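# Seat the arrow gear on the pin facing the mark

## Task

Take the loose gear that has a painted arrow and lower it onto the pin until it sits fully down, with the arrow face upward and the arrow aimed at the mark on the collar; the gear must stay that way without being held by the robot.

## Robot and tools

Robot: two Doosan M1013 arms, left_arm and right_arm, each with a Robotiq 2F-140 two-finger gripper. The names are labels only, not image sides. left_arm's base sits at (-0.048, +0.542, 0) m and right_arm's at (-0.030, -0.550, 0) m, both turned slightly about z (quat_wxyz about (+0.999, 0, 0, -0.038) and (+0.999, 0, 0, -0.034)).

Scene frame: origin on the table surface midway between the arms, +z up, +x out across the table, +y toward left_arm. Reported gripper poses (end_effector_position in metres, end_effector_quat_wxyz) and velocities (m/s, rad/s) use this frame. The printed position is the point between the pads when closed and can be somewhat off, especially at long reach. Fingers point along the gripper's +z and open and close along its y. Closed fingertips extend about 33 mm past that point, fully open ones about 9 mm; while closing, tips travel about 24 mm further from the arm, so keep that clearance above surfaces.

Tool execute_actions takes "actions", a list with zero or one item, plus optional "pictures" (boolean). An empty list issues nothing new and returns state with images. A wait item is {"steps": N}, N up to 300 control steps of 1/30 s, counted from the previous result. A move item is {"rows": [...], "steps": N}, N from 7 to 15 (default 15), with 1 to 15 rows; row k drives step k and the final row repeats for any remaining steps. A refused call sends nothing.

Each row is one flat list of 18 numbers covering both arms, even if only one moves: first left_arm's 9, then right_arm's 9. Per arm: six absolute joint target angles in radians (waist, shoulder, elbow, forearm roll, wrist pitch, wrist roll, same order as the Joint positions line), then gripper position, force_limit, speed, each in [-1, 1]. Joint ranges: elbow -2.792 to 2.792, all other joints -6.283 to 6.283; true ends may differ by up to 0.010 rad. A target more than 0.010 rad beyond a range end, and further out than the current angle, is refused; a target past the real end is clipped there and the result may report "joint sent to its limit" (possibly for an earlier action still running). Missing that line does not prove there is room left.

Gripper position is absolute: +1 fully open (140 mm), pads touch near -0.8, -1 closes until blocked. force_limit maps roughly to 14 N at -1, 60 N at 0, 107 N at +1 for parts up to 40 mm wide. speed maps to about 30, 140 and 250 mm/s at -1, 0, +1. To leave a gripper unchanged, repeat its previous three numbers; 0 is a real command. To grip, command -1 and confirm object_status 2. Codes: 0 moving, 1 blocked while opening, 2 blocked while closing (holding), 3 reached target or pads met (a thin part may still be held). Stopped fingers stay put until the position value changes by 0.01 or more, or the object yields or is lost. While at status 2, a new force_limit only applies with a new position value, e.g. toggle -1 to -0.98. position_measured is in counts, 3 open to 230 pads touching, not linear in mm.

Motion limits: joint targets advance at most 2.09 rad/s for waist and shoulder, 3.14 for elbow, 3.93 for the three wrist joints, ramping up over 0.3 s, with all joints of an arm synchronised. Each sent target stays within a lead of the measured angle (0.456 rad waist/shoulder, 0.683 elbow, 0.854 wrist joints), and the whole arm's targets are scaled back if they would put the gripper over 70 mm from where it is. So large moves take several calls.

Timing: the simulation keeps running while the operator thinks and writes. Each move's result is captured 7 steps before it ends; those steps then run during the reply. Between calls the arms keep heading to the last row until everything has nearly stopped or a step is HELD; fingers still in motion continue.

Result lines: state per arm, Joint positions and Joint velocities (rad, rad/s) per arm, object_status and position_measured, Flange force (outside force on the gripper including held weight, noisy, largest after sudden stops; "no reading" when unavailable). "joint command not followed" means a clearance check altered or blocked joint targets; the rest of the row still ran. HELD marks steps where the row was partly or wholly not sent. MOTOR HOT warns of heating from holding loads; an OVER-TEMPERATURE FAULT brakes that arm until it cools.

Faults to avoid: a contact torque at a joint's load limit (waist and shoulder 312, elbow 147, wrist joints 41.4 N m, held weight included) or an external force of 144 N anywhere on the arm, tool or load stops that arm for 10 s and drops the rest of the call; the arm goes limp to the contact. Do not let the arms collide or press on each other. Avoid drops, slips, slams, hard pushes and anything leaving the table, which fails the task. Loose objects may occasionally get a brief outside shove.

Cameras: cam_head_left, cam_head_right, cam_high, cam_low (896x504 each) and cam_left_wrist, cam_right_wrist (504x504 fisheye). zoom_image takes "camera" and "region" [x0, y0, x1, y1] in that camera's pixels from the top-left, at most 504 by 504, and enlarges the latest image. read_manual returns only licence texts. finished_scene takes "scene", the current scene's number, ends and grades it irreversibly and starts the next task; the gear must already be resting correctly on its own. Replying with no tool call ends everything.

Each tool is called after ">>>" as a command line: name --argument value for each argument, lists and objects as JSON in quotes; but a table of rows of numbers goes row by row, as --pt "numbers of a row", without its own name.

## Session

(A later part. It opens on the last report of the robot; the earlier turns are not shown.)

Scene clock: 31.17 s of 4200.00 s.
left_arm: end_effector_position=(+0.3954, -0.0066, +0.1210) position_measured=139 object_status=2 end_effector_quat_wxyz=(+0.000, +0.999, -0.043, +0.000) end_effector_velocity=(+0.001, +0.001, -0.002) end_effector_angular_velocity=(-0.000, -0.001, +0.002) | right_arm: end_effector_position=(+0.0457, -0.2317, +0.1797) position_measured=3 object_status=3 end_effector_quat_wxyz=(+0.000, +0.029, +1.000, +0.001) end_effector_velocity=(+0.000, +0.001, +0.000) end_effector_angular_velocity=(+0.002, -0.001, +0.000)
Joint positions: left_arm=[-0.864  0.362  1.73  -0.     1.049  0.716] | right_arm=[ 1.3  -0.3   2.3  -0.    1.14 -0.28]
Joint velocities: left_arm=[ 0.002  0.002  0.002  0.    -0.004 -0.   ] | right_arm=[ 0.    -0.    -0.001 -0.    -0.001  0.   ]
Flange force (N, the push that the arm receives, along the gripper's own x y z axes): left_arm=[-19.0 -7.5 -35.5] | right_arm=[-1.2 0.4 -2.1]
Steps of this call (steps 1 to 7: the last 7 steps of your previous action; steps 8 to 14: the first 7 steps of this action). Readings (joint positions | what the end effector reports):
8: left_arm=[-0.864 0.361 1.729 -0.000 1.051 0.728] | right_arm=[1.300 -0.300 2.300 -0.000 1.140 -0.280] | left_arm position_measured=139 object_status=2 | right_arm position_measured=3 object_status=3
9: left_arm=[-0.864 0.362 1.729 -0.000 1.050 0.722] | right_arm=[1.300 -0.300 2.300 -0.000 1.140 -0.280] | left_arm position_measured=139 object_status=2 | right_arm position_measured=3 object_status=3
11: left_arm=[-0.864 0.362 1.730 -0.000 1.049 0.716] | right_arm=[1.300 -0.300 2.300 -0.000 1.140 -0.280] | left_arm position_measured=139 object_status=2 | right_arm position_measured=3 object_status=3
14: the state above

>>> execute_actions --actions '[{"rows":[[-0.8647,0.362,1.7314,0,1.0482,0.708,-1,-0.3,-0.6,1.3,-0.3,2.3,0,1.14,-0.28,1,0,0]],"steps":15}]' --pictures true

>>> zoom_image --camera "cam_left_wrist" --region '[134,110,386,362]'

Scene clock: 31.67 s of 4200.00 s.
left_arm: end_effector_position=(+0.3951, -0.0063, +0.1207) position_measured=139 object_status=2 end_effector_quat_wxyz=(+0.000, +0.999, -0.039, +0.000) end_effector_velocity=(+0.000, -0.001, +0.001) end_effector_angular_velocity=(-0.003, -0.002, +0.000) | right_arm: end_effector_position=(+0.0457, -0.2317, +0.1797) position_measured=3 object_status=3 end_effector_quat_wxyz=(+0.000, +0.029, +1.000, +0.001) end_effector_velocity=(+0.001, +0.001, +0.001) end_effector_angular_velocity=(+0.003, -0.001, -0.002)
Joint positions: left_arm=[-0.864  0.362  1.731  0.     1.048  0.708] | right_arm=[ 1.3  -0.3   2.3  -0.    1.14 -0.28]
Joint velocities: left_arm=[-0.001 -0.002  0.     0.    -0.001 -0.001] | right_arm=[-0.002 -0.    -0.001  0.    -0.002 -0.   ]
Flange force (N, the push that the arm receives, along the gripper's own x y z axes): left_arm=[-9.3 5.6 -9.7] | right_arm=[-0.7 1.1 -1.9]
Steps of this call (steps 1 to 7: the last 7 steps of your previous action; steps 8 to 15: the first 8 steps of this action). Readings (joint positions | what the end effector reports):
8: left_arm=[-0.864 0.363 1.731 -0.000 1.048 0.716] | right_arm=[1.300 -0.300 2.300 -0.000 1.140 -0.280] | left_arm position_measured=139 object_status=2 | right_arm position_measured=3 object_status=3
9: left_arm=[-0.864 0.362 1.731 -0.000 1.048 0.711] | right_arm=[1.300 -0.300 2.300 -0.000 1.140 -0.280] | left_arm position_measured=139 object_status=2 | right_arm position_measured=3 object_status=3
11: left_arm=[-0.864 0.362 1.731 -0.000 1.048 0.708] | right_arm=[1.300 -0.300 2.300 -0.000 1.140 -0.280] | left_arm position_measured=139 object_status=2 | right_arm position_measured=3 object_status=3
15: the state above

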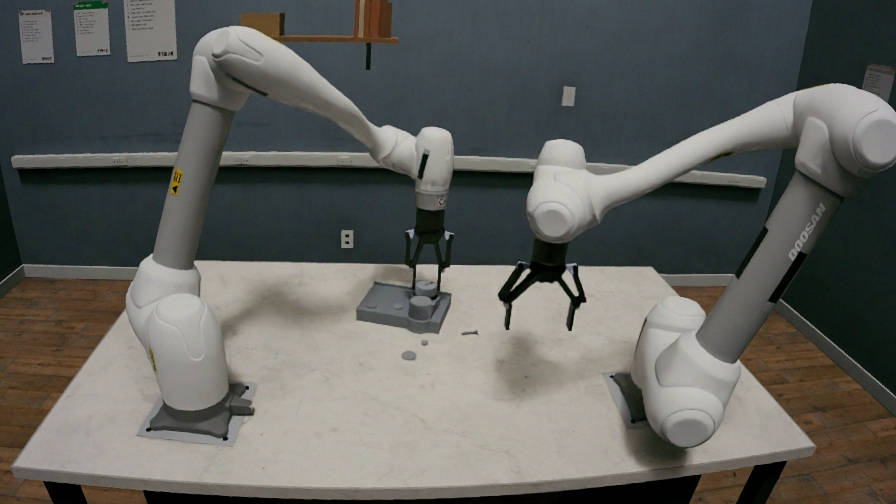

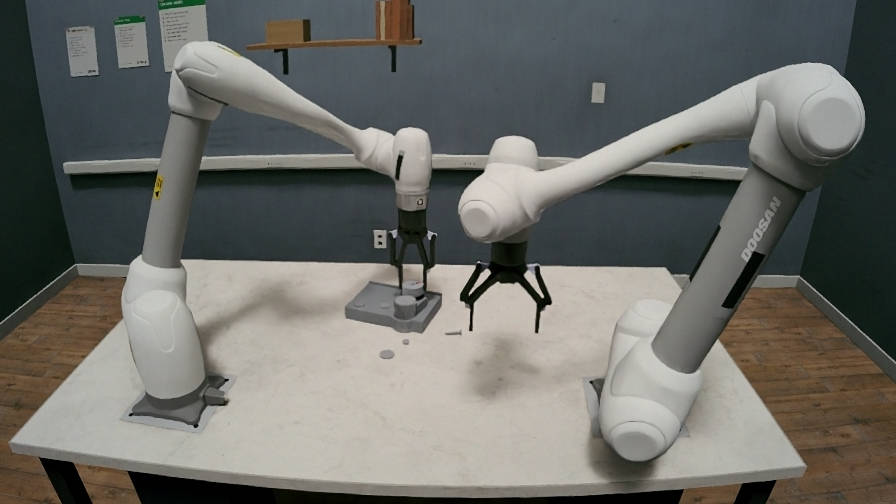

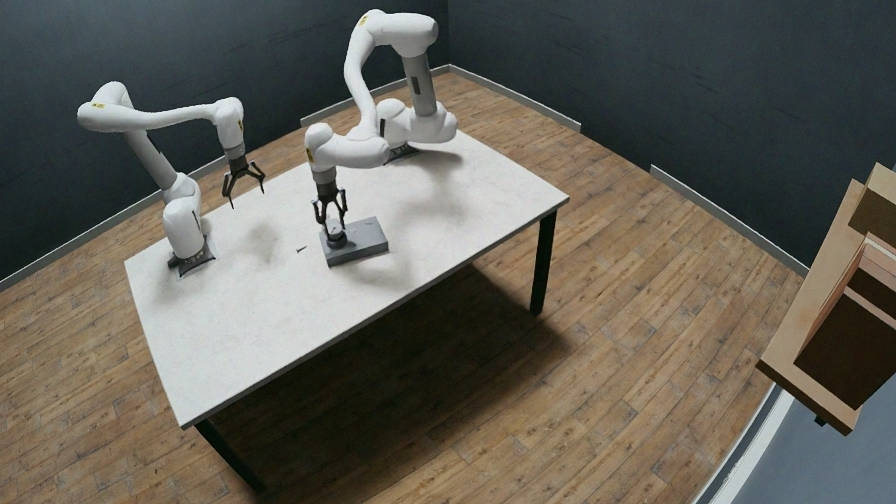

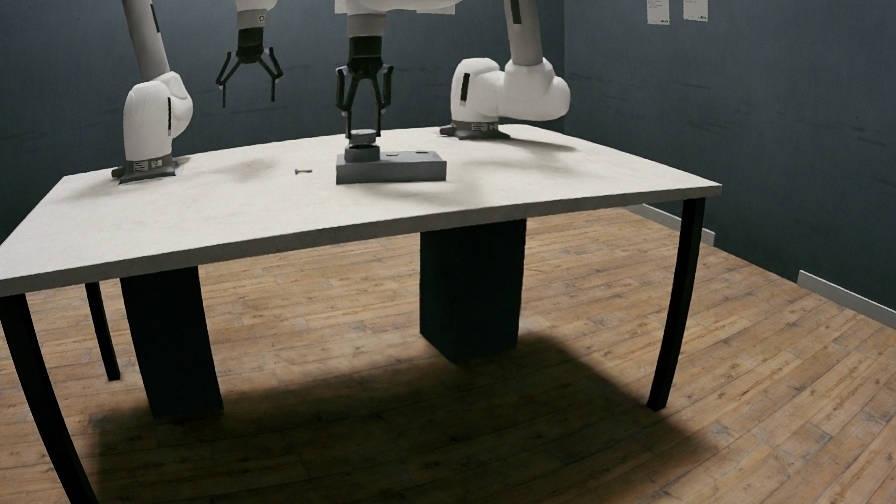

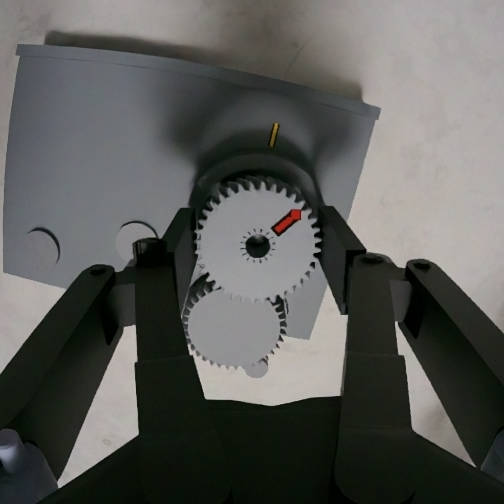

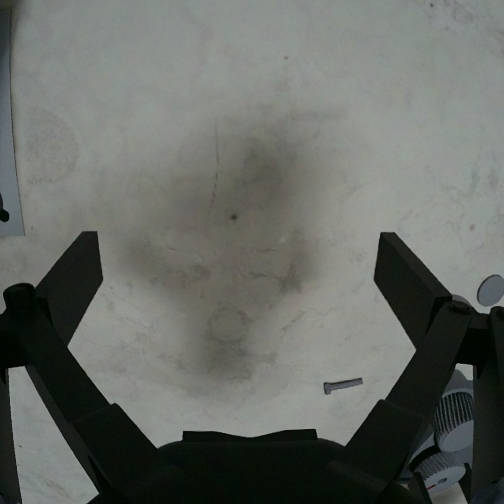

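Region (134, 110, 386, 362) of cam_left_wrist's 504x504 image, scaled by 2.000, with more detail than that image has.

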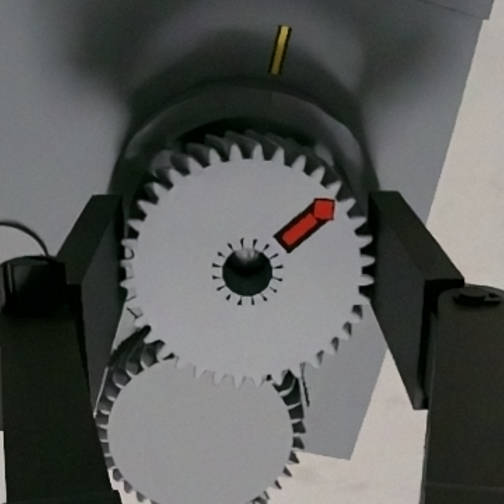

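>>> execute_actions --actions '[{"rows":[[-0.8653,0.3616,1.732,0,1.048,0.712,-1,-0.3,-0.6,1.3,-0.3,2.3,0,1.14,-0.28,1,0,0]],"steps":15}]'

>>> execute_actions --actions '[{"rows":[[-0.8653,0.3624,1.7329,0,1.0463,0.703,-1,-0.3,-0.6,1.3,-0.3,2.3,0,1.14,-0.28,1,0,0]],"steps":15}]'

Scene clock: 32.17 s of 4200.00 s.
left_arm: end_effector_position=(+0.3945, -0.0063, +0.1208) position_measured=139 object_status=2 end_effector_quat_wxyz=(-0.000, +0.999, -0.041, +0.000) end_effector_velocity=(-0.001, -0.000, +0.001) end_effector_angular_velocity=(-0.000, -0.000, -0.002) | right_arm: end_effector_position=(+0.0457, -0.2317, +0.1797) position_measured=3 object_status=3 end_effector_quat_wxyz=(+0.000, +0.029, +1.000, +0.001) end_effector_velocity=(-0.000, -0.000, -0.000) end_effector_angular_velocity=(+0.001, +0.000, -0.000)
Joint positions: left_arm=[-0.865  0.362  1.732  0.     1.048  0.712] | right_arm=[ 1.3  -0.3   2.3  -0.    1.14 -0.28]
Joint velocities: left_arm=[-0.001 -0.001  0.     0.     0.001  0.001] | right_arm=[-0.    -0.     0.001  0.    -0.001 -0.   ]
Flange force (N, the push that the arm receives, along the gripper's own x y z axes): left_arm=[15.8 8.1 1.7] | right_arm=[-5.5 -0.9 -2.7]
Steps of this call (steps 1 to 7: the last 7 steps of your previous action; steps 8 to 15: the first 8 steps of this action). Readings (joint positions | what the end effector reports):
8: left_arm=[-0.865 0.362 1.731 0.000 1.048 0.708] | right_arm=[1.300 -0.300 2.300 -0.000 1.140 -0.280] | left_arm position_measured=139 object_status=2 | right_arm position_measured=3 object_status=3
9: left_arm=[-0.865 0.362 1.732 0.000 1.048 0.710] | right_arm=[1.300 -0.300 2.300 -0.000 1.140 -0.280] | left_arm position_measured=139 object_status=2 | right_arm position_measured=3 object_status=3
11: left_arm=[-0.865 0.362 1.732 0.000 1.048 0.712] | right_arm=[1.300 -0.300 2.300 -0.000 1.140 -0.280] | left_arm position_measured=139 object_status=2 | right_arm position_measured=3 object_status=3
15: the state above

Scene clock: 32.67 s of 4200.00 s.
left_arm: end_effector_position=(+0.3944, -0.0064, +0.1198) position_measured=139 object_status=2 end_effector_quat_wxyz=(-0.000, +0.999, -0.037, +0.000) end_effector_velocity=(+0.000, -0.000, -0.001) end_effector_angular_velocity=(+0.001, +0.001, +0.000) | right_arm: end_effector_position=(+0.0457, -0.2317, +0.1797) position_measured=3 object_status=3 end_effector_quat_wxyz=(+0.000, +0.029, +1.000, +0.001) end_effector_velocity=(+0.000, +0.001, +0.001) end_effector_angular_velocity=(+0.001, +0.000, -0.001)
Joint positions: left_arm=[-0.865  0.362  1.733  0.     1.046  0.703] | right_arm=[ 1.3  -0.3   2.3  -0.    1.14 -0.28]
Joint velocities: left_arm=[ 0.     0.002 -0.001 -0.     0.001 -0.   ] | right_arm=[-0.001 -0.    -0.002  0.001  0.001 -0.   ]
Flange force (N, the push that the arm receives, along the gripper's own x y z axes): left_arm=[12.2 2.8 -16.8] | right_arm=[-4.2 1.2 -2.2]
Steps of this call (steps 1 to 7: the last 7 steps of your previous action; steps 8 to 15: the first 8 steps of this action). Readings (joint positions | what the end effector reports):
8: left_arm=[-0.865 0.362 1.732 0.000 1.048 0.712] | right_arm=[1.300 -0.300 2.300 -0.000 1.140 -0.280] | left_arm position_measured=139 object_status=2 | right_arm position_measured=3 object_status=3
9: left_arm=[-0.865 0.362 1.732 0.000 1.047 0.708] | right_arm=[1.300 -0.300 2.300 -0.000 1.140 -0.280] | left_arm position_measured=139 object_status=2 | right_arm position_measured=3 object_status=3
11: left_arm=[-0.865 0.362 1.733 0.000 1.046 0.703] | right_arm=[1.300 -0.300 2.300 -0.000 1.140 -0.280] | left_arm position_measured=139 object_status=2 | right_arm position_measured=3 object_status=3
15: the state above

>>> execute_actions --actions '[{"rows":[[-0.8653,0.3624,1.7329,0,1.0463,0.688,-1,-0.3,-0.6,1.3,-0.3,2.3,0,1.14,-0.28,1,0,0]],"steps":15}]'

>>> execute_actions --actions '[{"rows":[[-0.8653,0.3636,1.7342,0,1.0438,0.674,-1,-0.3,-0.6,1.3,-0.3,2.3,0,1.14,-0.28,1,0,0]],"steps":15}]'

Scene clock: 33.17 s of 4200.00 s.
left_arm: end_effector_position=(+0.3942, -0.0063, +0.1195) position_measured=139 object_status=2 end_effector_quat_wxyz=(-0.000, +1.000, -0.029, -0.000) end_effector_velocity=(+0.000, -0.001, +0.002) end_effector_angular_velocity=(-0.005, -0.003, +0.001) | right_arm: end_effector_position=(+0.0457, -0.2317, +0.1797) position_measured=3 object_status=3 end_effector_quat_wxyz=(+0.000, +0.029, +1.000, +0.001) end_effector_velocity=(-0.001, -0.001, -0.001) end_effector_angular_velocity=(-0.002, +0.001, +0.001)
Joint positions: left_arm=[-0.865  0.363  1.733 -0.     1.046  0.688] | right_arm=[ 1.3  -0.3   2.3  -0.    1.14 -0.28]
Joint velocities: left_arm=[-0.    -0.004  0.    -0.    -0.002 -0.001] | right_arm=[ 0.001 -0.     0.001 -0.     0.001 -0.   ]
Flange force (N, the push that the arm receives, along the gripper's own x y z axes): left_arm=[7.9 3.5 4.9] | right_arm=[-5.5 -0.8 -0.8]
Steps of this call (steps 1 to 7: the last 7 steps of your previous action; steps 8 to 15: the first 8 steps of this action). Readings (joint positions | what the end effector reports):
8: left_arm=[-0.865 0.362 1.733 0.000 1.046 0.703] | right_arm=[1.300 -0.300 2.300 -0.000 1.140 -0.280] | left_arm position_measured=139 object_status=2 | right_arm position_measured=3 object_status=3
9: left_arm=[-0.865 0.362 1.733 -0.000 1.046 0.696] | right_arm=[1.300 -0.300 2.300 -0.000 1.140 -0.280] | left_arm position_measured=139 object_status=2 | right_arm position_measured=3 object_status=3
11: left_arm=[-0.865 0.363 1.733 -0.000 1.046 0.688] | right_arm=[1.300 -0.300 2.300 -0.000 1.140 -0.280] | left_arm position_measured=139 object_status=2 | right_arm position_measured=3 object_status=3
15: the state above

Scene clock: 33.67 s of 4200.00 s.
left_arm: end_effector_position=(+0.3943, -0.0065, +0.1183) position_measured=139 object_status=2 end_effector_quat_wxyz=(+0.000, +1.000, -0.022, -0.000) end_effector_velocity=(-0.001, -0.001, -0.000) end_effector_angular_velocity=(-0.001, +0.000, -0.002) | right_arm: end_effector_position=(+0.0457, -0.2317, +0.1797) position_measured=3 object_status=3 end_effector_quat_wxyz=(+0.000, +0.029, +1.000, +0.001) end_effector_velocity=(-0.001, +0.000, +0.000) end_effector_angular_velocity=(-0.001, +0.001, +0.001)
Joint positions: left_arm=[-0.865  0.364  1.734 -0.     1.044  0.674] | right_arm=[ 1.3  -0.3   2.3  -0.    1.14 -0.28]
Joint velocities: left_arm=[-0.002  0.001  0.    -0.001 -0.001  0.   ] | right_arm=[ 0.001  0.    -0.     0.001  0.001  0.   ]
Flange force (N, the push that the arm receives, along the gripper's own x y z axes): left_arm=[4.5 -3.8 8.0] | right_arm=[-2.1 -1.8 -3.6]
Steps of this call (steps 1 to 7: the last 7 steps of your previous action; steps 8 to 15: the first 8 steps of this action). Readings (joint positions | what the end effector reports):
8: left_arm=[-0.865 0.362 1.733 -0.000 1.046 0.688] | right_arm=[1.300 -0.300 2.300 -0.000 1.140 -0.280] | left_arm position_measured=139 object_status=2 | right_arm position_measured=3 object_status=3
9: left_arm=[-0.865 0.363 1.733 -0.000 1.046 0.681] | right_arm=[1.300 -0.300 2.300 -0.000 1.140 -0.280] | left_arm position_measured=139 object_status=2 | right_arm position_measured=3 object_status=3
11: left_arm=[-0.865 0.364 1.734 -0.000 1.044 0.674] | right_arm=[1.300 -0.300 2.300 -0.000 1.140 -0.280] | left_arm position_measured=139 object_status=2 | right_arm position_measured=3 object_status=3
15: the state above

In. Screw down at .0094/mm.

>>> execute_actions --actions '[{"rows":[[-0.8648,0.3694,1.7403,0,1.0319,0.608,-1,-0.3,-0.6,1.3,-0.3,2.3,0,1.14,-0.28,1,0,0]],"steps":15}]'

>>> execute_actions --actions '[{"rows":[[-0.8645,0.3779,1.7488,0,1.0149,0.514,-1,-0.3,-0.6,1.3,-0.3,2.3,0,1.14,-0.28,1,0,0]],"steps":15}]' --pictures true

>>> zoom_image --camera "cam_left_wrist" --region '[134,110,386,362]'

Scene clock: 34.30 s of 4200.00 s.
left_arm: end_effector_position=(+0.3945, -0.0062, +0.1112) position_measured=139 object_status=2 end_effector_quat_wxyz=(-0.000, +1.000, +0.011, -0.000) end_effector_velocity=(+0.002, +0.001, -0.001) end_effector_angular_velocity=(+0.002, -0.001, +0.002) | right_arm: end_effector_position=(+0.0457, -0.2317, +0.1797) position_measured=3 object_status=3 end_effector_quat_wxyz=(+0.000, +0.029, +1.000, +0.001) end_effector_velocity=(-0.000, -0.000, -0.000) end_effector_angular_velocity=(-0.001, -0.000, +0.001)
Joint positions: left_arm=[-0.865  0.369  1.74   0.     1.032  0.608] | right_arm=[ 1.3  -0.3   2.3  -0.    1.14 -0.28]
Joint velocities: left_arm=[ 0.002  0.001 -0.     0.002 -0.    -0.002] | right_arm=[ 0.001  0.     0.    -0.    -0.     0.   ]
Flange force (N, the push that the arm receives, along the gripper's own x y z axes): left_arm=[-1.7 -2.8 5.8] | right_arm=[-0.2 2.0 -1.5]
Steps of this call (steps 1 to 7: the last 7 steps of your previous action; steps 8 to 11: the robot went on to your last target; steps 12 to 19: the first 8 steps of this action). Readings (joint positions | what the end effector reports):
12: left_arm=[-0.865 0.364 1.734 -0.000 1.044 0.673] | right_arm=[1.300 -0.300 2.300 -0.000 1.140 -0.280] | left_arm position_measured=139 object_status=2 | right_arm position_measured=3 object_status=3
13: left_arm=[-0.865 0.364 1.735 0.000 1.042 0.665] | right_arm=[1.300 -0.300 2.300 -0.000 1.140 -0.280] | left_arm position_measured=139 object_status=2 | right_arm position_measured=3 object_status=3
15: left_arm=[-0.865 0.368 1.739 0.000 1.034 0.621] | right_arm=[1.300 -0.300 2.300 -0.000 1.140 -0.280] | left_arm position_measured=139 object_status=2 | right_arm position_measured=3 object_status=3
19: the state above

Scene clock: 34.80 s of 4200.00 s.
left_arm: end_effector_position=(+0.3947, -0.0059, +0.1012) position_measured=139 object_status=2 end_effector_quat_wxyz=(-0.000, +0.998, +0.058, -0.000) end_effector_velocity=(-0.000, +0.001, -0.002) end_effector_angular_velocity=(+0.002, +0.002, +0.005) | right_arm: end_effector_position=(+0.0457, -0.2317, +0.1797) position_measured=3 object_status=3 end_effector_quat_wxyz=(+0.000, +0.029, +1.000, +0.001) end_effector_velocity=(-0.000, +0.000, -0.000) end_effector_angular_velocity=(+0.000, -0.000, +0.001)
Joint positions: left_arm=[-0.865  0.378  1.749  0.     1.015  0.514] | right_arm=[ 1.3  -0.3   2.3  -0.    1.14 -0.28]
Joint velocities: left_arm=[ 0.001  0.001  0.003  0.    -0.001 -0.004] | right_arm=[ 0.001  0.     0.     0.    -0.001  0.   ]
Flange force (N, the push that the arm receives, along the gripper's own x y z axes): left_arm=[-11.2 -6.1 0.2] | right_arm=[-2.2 -1.2 -3.1]
Steps of this call (steps 1 to 7: the last 7 steps of your previous action; steps 8 to 15: the first 8 steps of this action). Readings (joint positions | what the end effector reports):
8: left_arm=[-0.865 0.369 1.740 0.000 1.032 0.607] | right_arm=[1.300 -0.300 2.300 -0.000 1.140 -0.280] | left_arm position_measured=139 object_status=2 | right_arm position_measured=3 object_status=3
9: left_arm=[-0.865 0.370 1.741 0.000 1.030 0.599] | right_arm=[1.300 -0.300 2.300 -0.000 1.140 -0.280] | left_arm position_measured=139 object_status=2 | right_arm position_measured=3 object_status=3
11: left_arm=[-0.865 0.375 1.746 0.000 1.021 0.546] | right_arm=[1.300 -0.300 2.300 -0.000 1.140 -0.280] | left_arm position_measured=139 object_status=2 | right_arm position_measured=3 object_status=3
15: the state above

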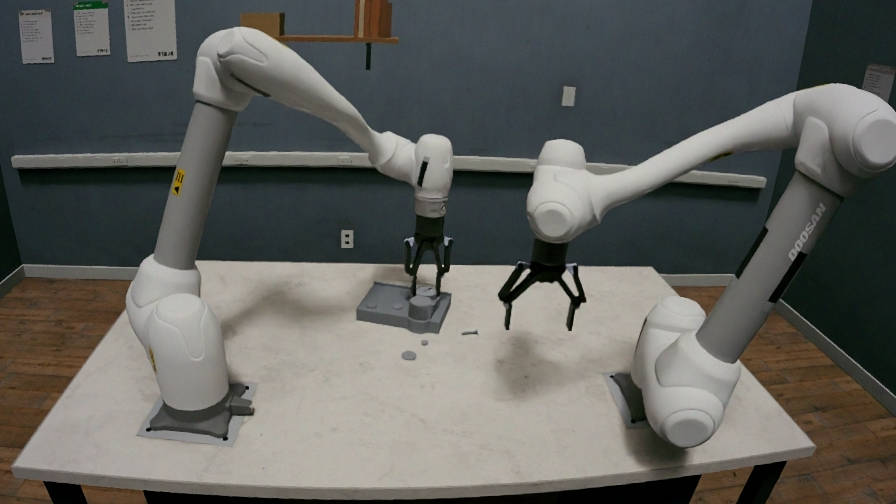

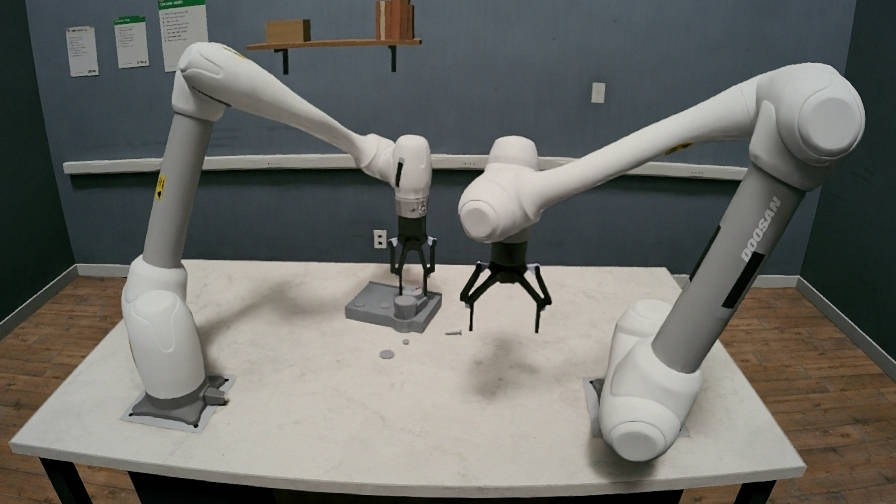

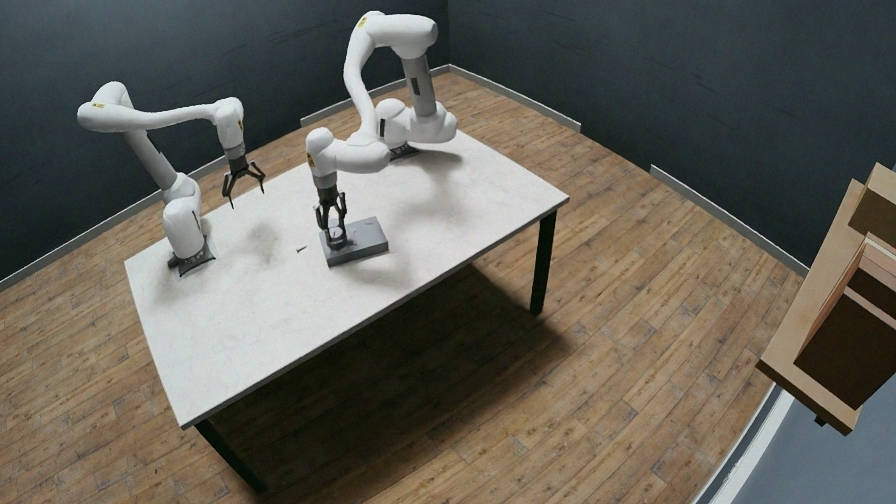

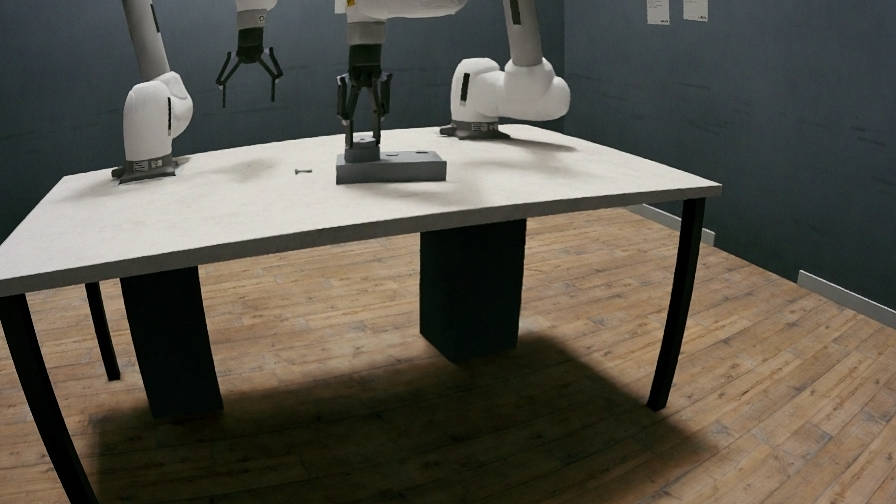

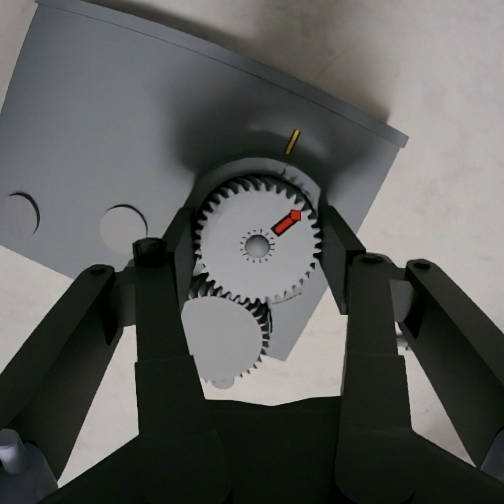

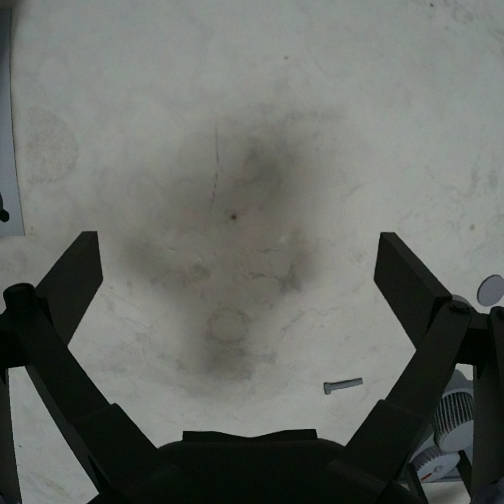

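Region (134, 110, 386, 362) of cam_left_wrist's 504x504 image, scaled by 2.000, with more detail than that image has.

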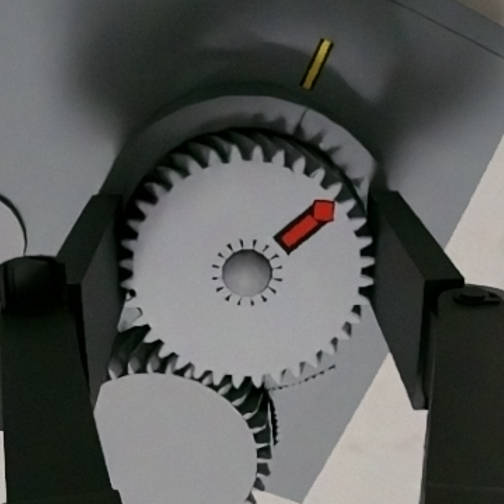

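>>> execute_actions --actions '[{"rows":[[-0.8645,0.3779,1.7488,0,1.0149,0.514,0.1,-0.3,-0.6,1.3,-0.3,2.3,0,1.14,-0.28,1,0,0]],"steps":12}]'

>>> execute_actions --actions '[{"rows":[[-0.8645,0.3423,1.7104,0,1.0889,0.514,0.1,-0.3,-0.6,1.3,-0.3,2.3,0,1.14,-0.28,1,0,0]],"steps":15}]' --pictures true

>>> zoom_image --camera "cam_left_wrist" --region '[170,100,350,280]'

Scene clock: 35.30 s of 4200.00 s.
left_arm: end_effector_position=(+0.3949, -0.0061, +0.1012) position_measured=125 object_status=0 end_effector_quat_wxyz=(+0.000, +0.998, +0.058, +0.000) end_effector_velocity=(-0.000, -0.000, +0.001) end_effector_angular_velocity=(-0.001, -0.001, -0.001) | right_arm: end_effector_position=(+0.0457, -0.2317, +0.1797) position_measured=3 object_status=3 end_effector_quat_wxyz=(+0.000, +0.029, +1.000, +0.001) end_effector_velocity=(+0.000, +0.000, +0.000) end_effector_angular_velocity=(+0.001, -0.000, -0.001)
Joint positions: left_arm=[-0.864  0.378  1.749 -0.     1.014  0.514] | right_arm=[ 1.3  -0.3   2.3  -0.    1.14 -0.28]
Joint velocities: left_arm=[-0.    -0.001  0.     0.    -0.001  0.   ] | right_arm=[-0.001 -0.    -0.001 -0.     0.    -0.   ]
Flange force (N, the push that the arm receives, along the gripper's own x y z axes): left_arm=[-1.3 7.7 4.7] | right_arm=[-1.7 0.3 -2.0]
Steps of this call (steps 1 to 7: the last 7 steps of your previous action; steps 8 to 10: the robot went on to your last target; steps 11 to 15: the first 5 steps of this action). Readings (joint positions | what the end effector reports):
11: left_arm=[-0.865 0.378 1.749 -0.000 1.015 0.514] | right_arm=[1.300 -0.300 2.300 -0.000 1.140 -0.280] | left_arm position_measured=139 object_status=0 | right_arm position_measured=3 object_status=3
12: left_arm=[-0.864 0.378 1.749 -0.000 1.015 0.514] | right_arm=[1.300 -0.300 2.300 -0.000 1.140 -0.280] | left_arm position_measured=139 object_status=0 | right_arm position_measured=3 object_status=3
14: left_arm=[-0.864 0.378 1.749 -0.000 1.014 0.514] | right_arm=[1.300 -0.300 2.300 -0.000 1.140 -0.280] | left_arm position_measured=129 object_status=0 | right_arm position_measured=3 object_status=3
15: the state above

Scene clock: 35.80 s of 4200.00 s.
left_arm: end_effector_position=(+0.3948, -0.0060, +0.1450) position_measured=117 object_status=3 end_effector_quat_wxyz=(+0.000, +0.998, +0.058, -0.000) end_effector_velocity=(-0.001, +0.001, -0.001) end_effector_angular_velocity=(+0.002, +0.003, +0.001) | right_arm: end_effector_position=(+0.0457, -0.2317, +0.1797) position_measured=3 object_status=3 end_effector_quat_wxyz=(+0.000, +0.029, +1.000, +0.001) end_effector_velocity=(-0.000, -0.000, -0.000) end_effector_angular_velocity=(-0.001, -0.000, +0.001)
Joint positions: left_arm=[-0.864  0.342  1.71  -0.     1.089  0.514] | right_arm=[ 1.3  -0.3   2.3  -0.    1.14 -0.28]
Joint velocities: left_arm=[ 0.001  0.     0.002 -0.001  0.001  0.   ] | right_arm=[ 0.001  0.    -0.    -0.     0.    -0.   ]
Flange force (N, the push that the arm receives, along the gripper's own x y z axes): left_arm=[-7.3 -0.9 0.1] | right_arm=[-2.9 -1.7 -1.4]
Steps of this call (steps 1 to 7: the last 7 steps of your previous action; steps 8 to 15: the first 8 steps of this action). Readings (joint positions | what the end effector reports):
8: left_arm=[-0.864 0.378 1.749 -0.000 1.015 0.514] | right_arm=[1.300 -0.300 2.300 -0.000 1.140 -0.280] | left_arm position_measured=117 object_status=0 | right_arm position_measured=3 object_status=3
9: left_arm=[-0.864 0.374 1.745 -0.000 1.024 0.514] | right_arm=[1.300 -0.300 2.300 -0.000 1.140 -0.280] | left_arm position_measured=117 object_status=3 | right_arm position_measured=3 object_status=3
11: left_arm=[-0.864 0.350 1.719 -0.000 1.071 0.514] | right_arm=[1.300 -0.300 2.300 -0.000 1.140 -0.280] | left_arm position_measured=117 object_status=3 | right_arm position_measured=3 object_status=3
15: the state above

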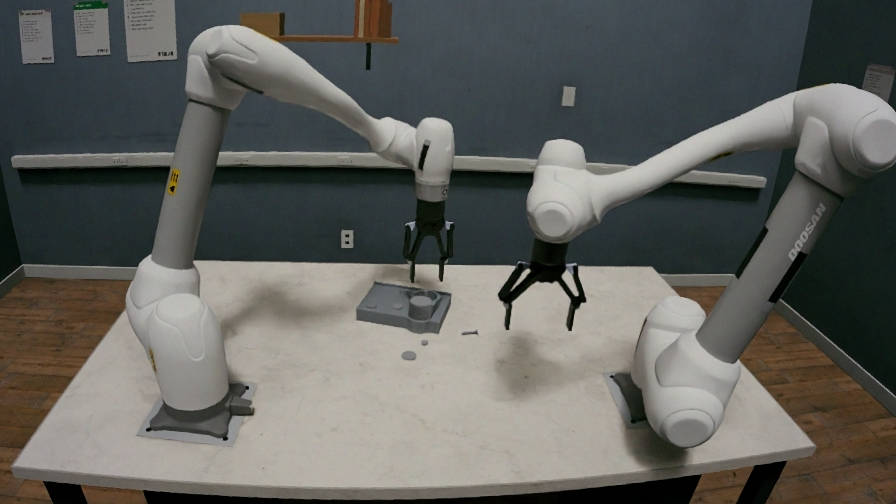

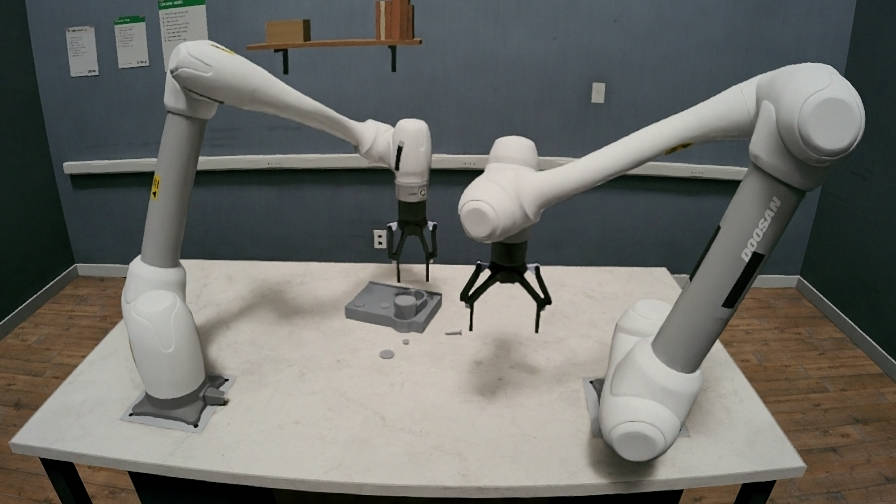

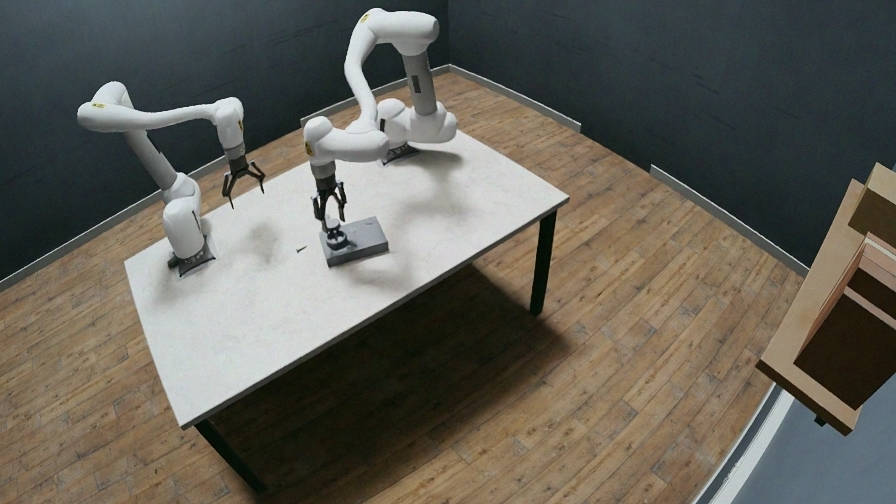

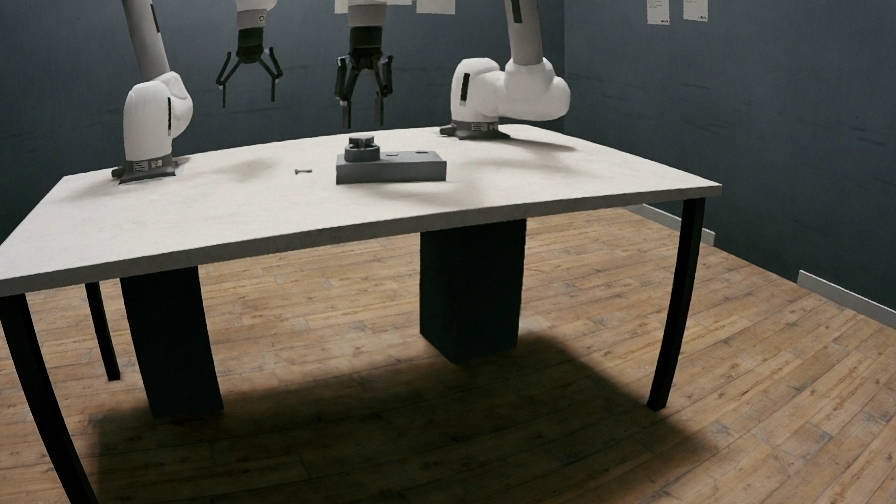

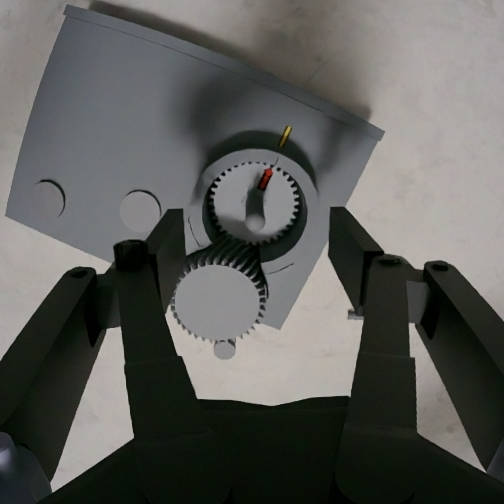

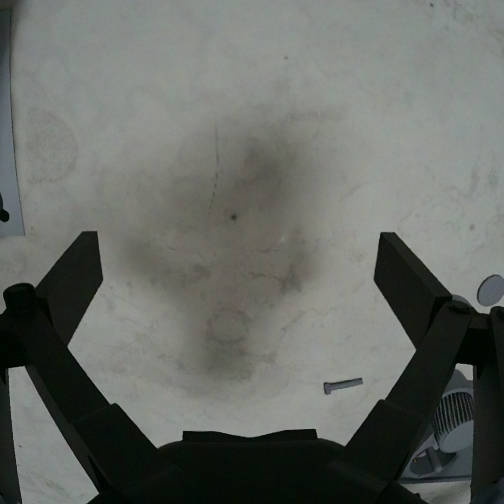

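Region (170, 100, 350, 280) of cam_left_wrist's 504x504 image, scaled by 2.800, with more detail than that image has.

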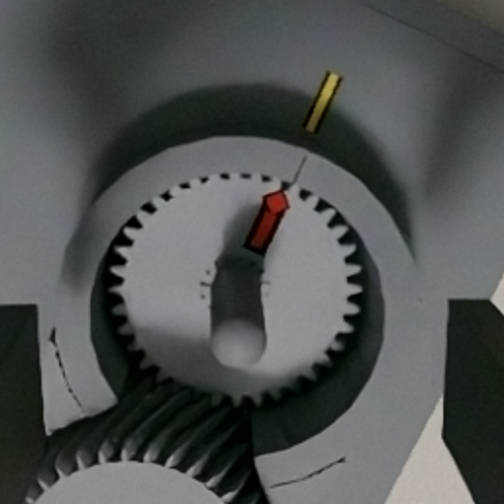

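>>> finished_scene --scene 2

The scene is finished: the task was done.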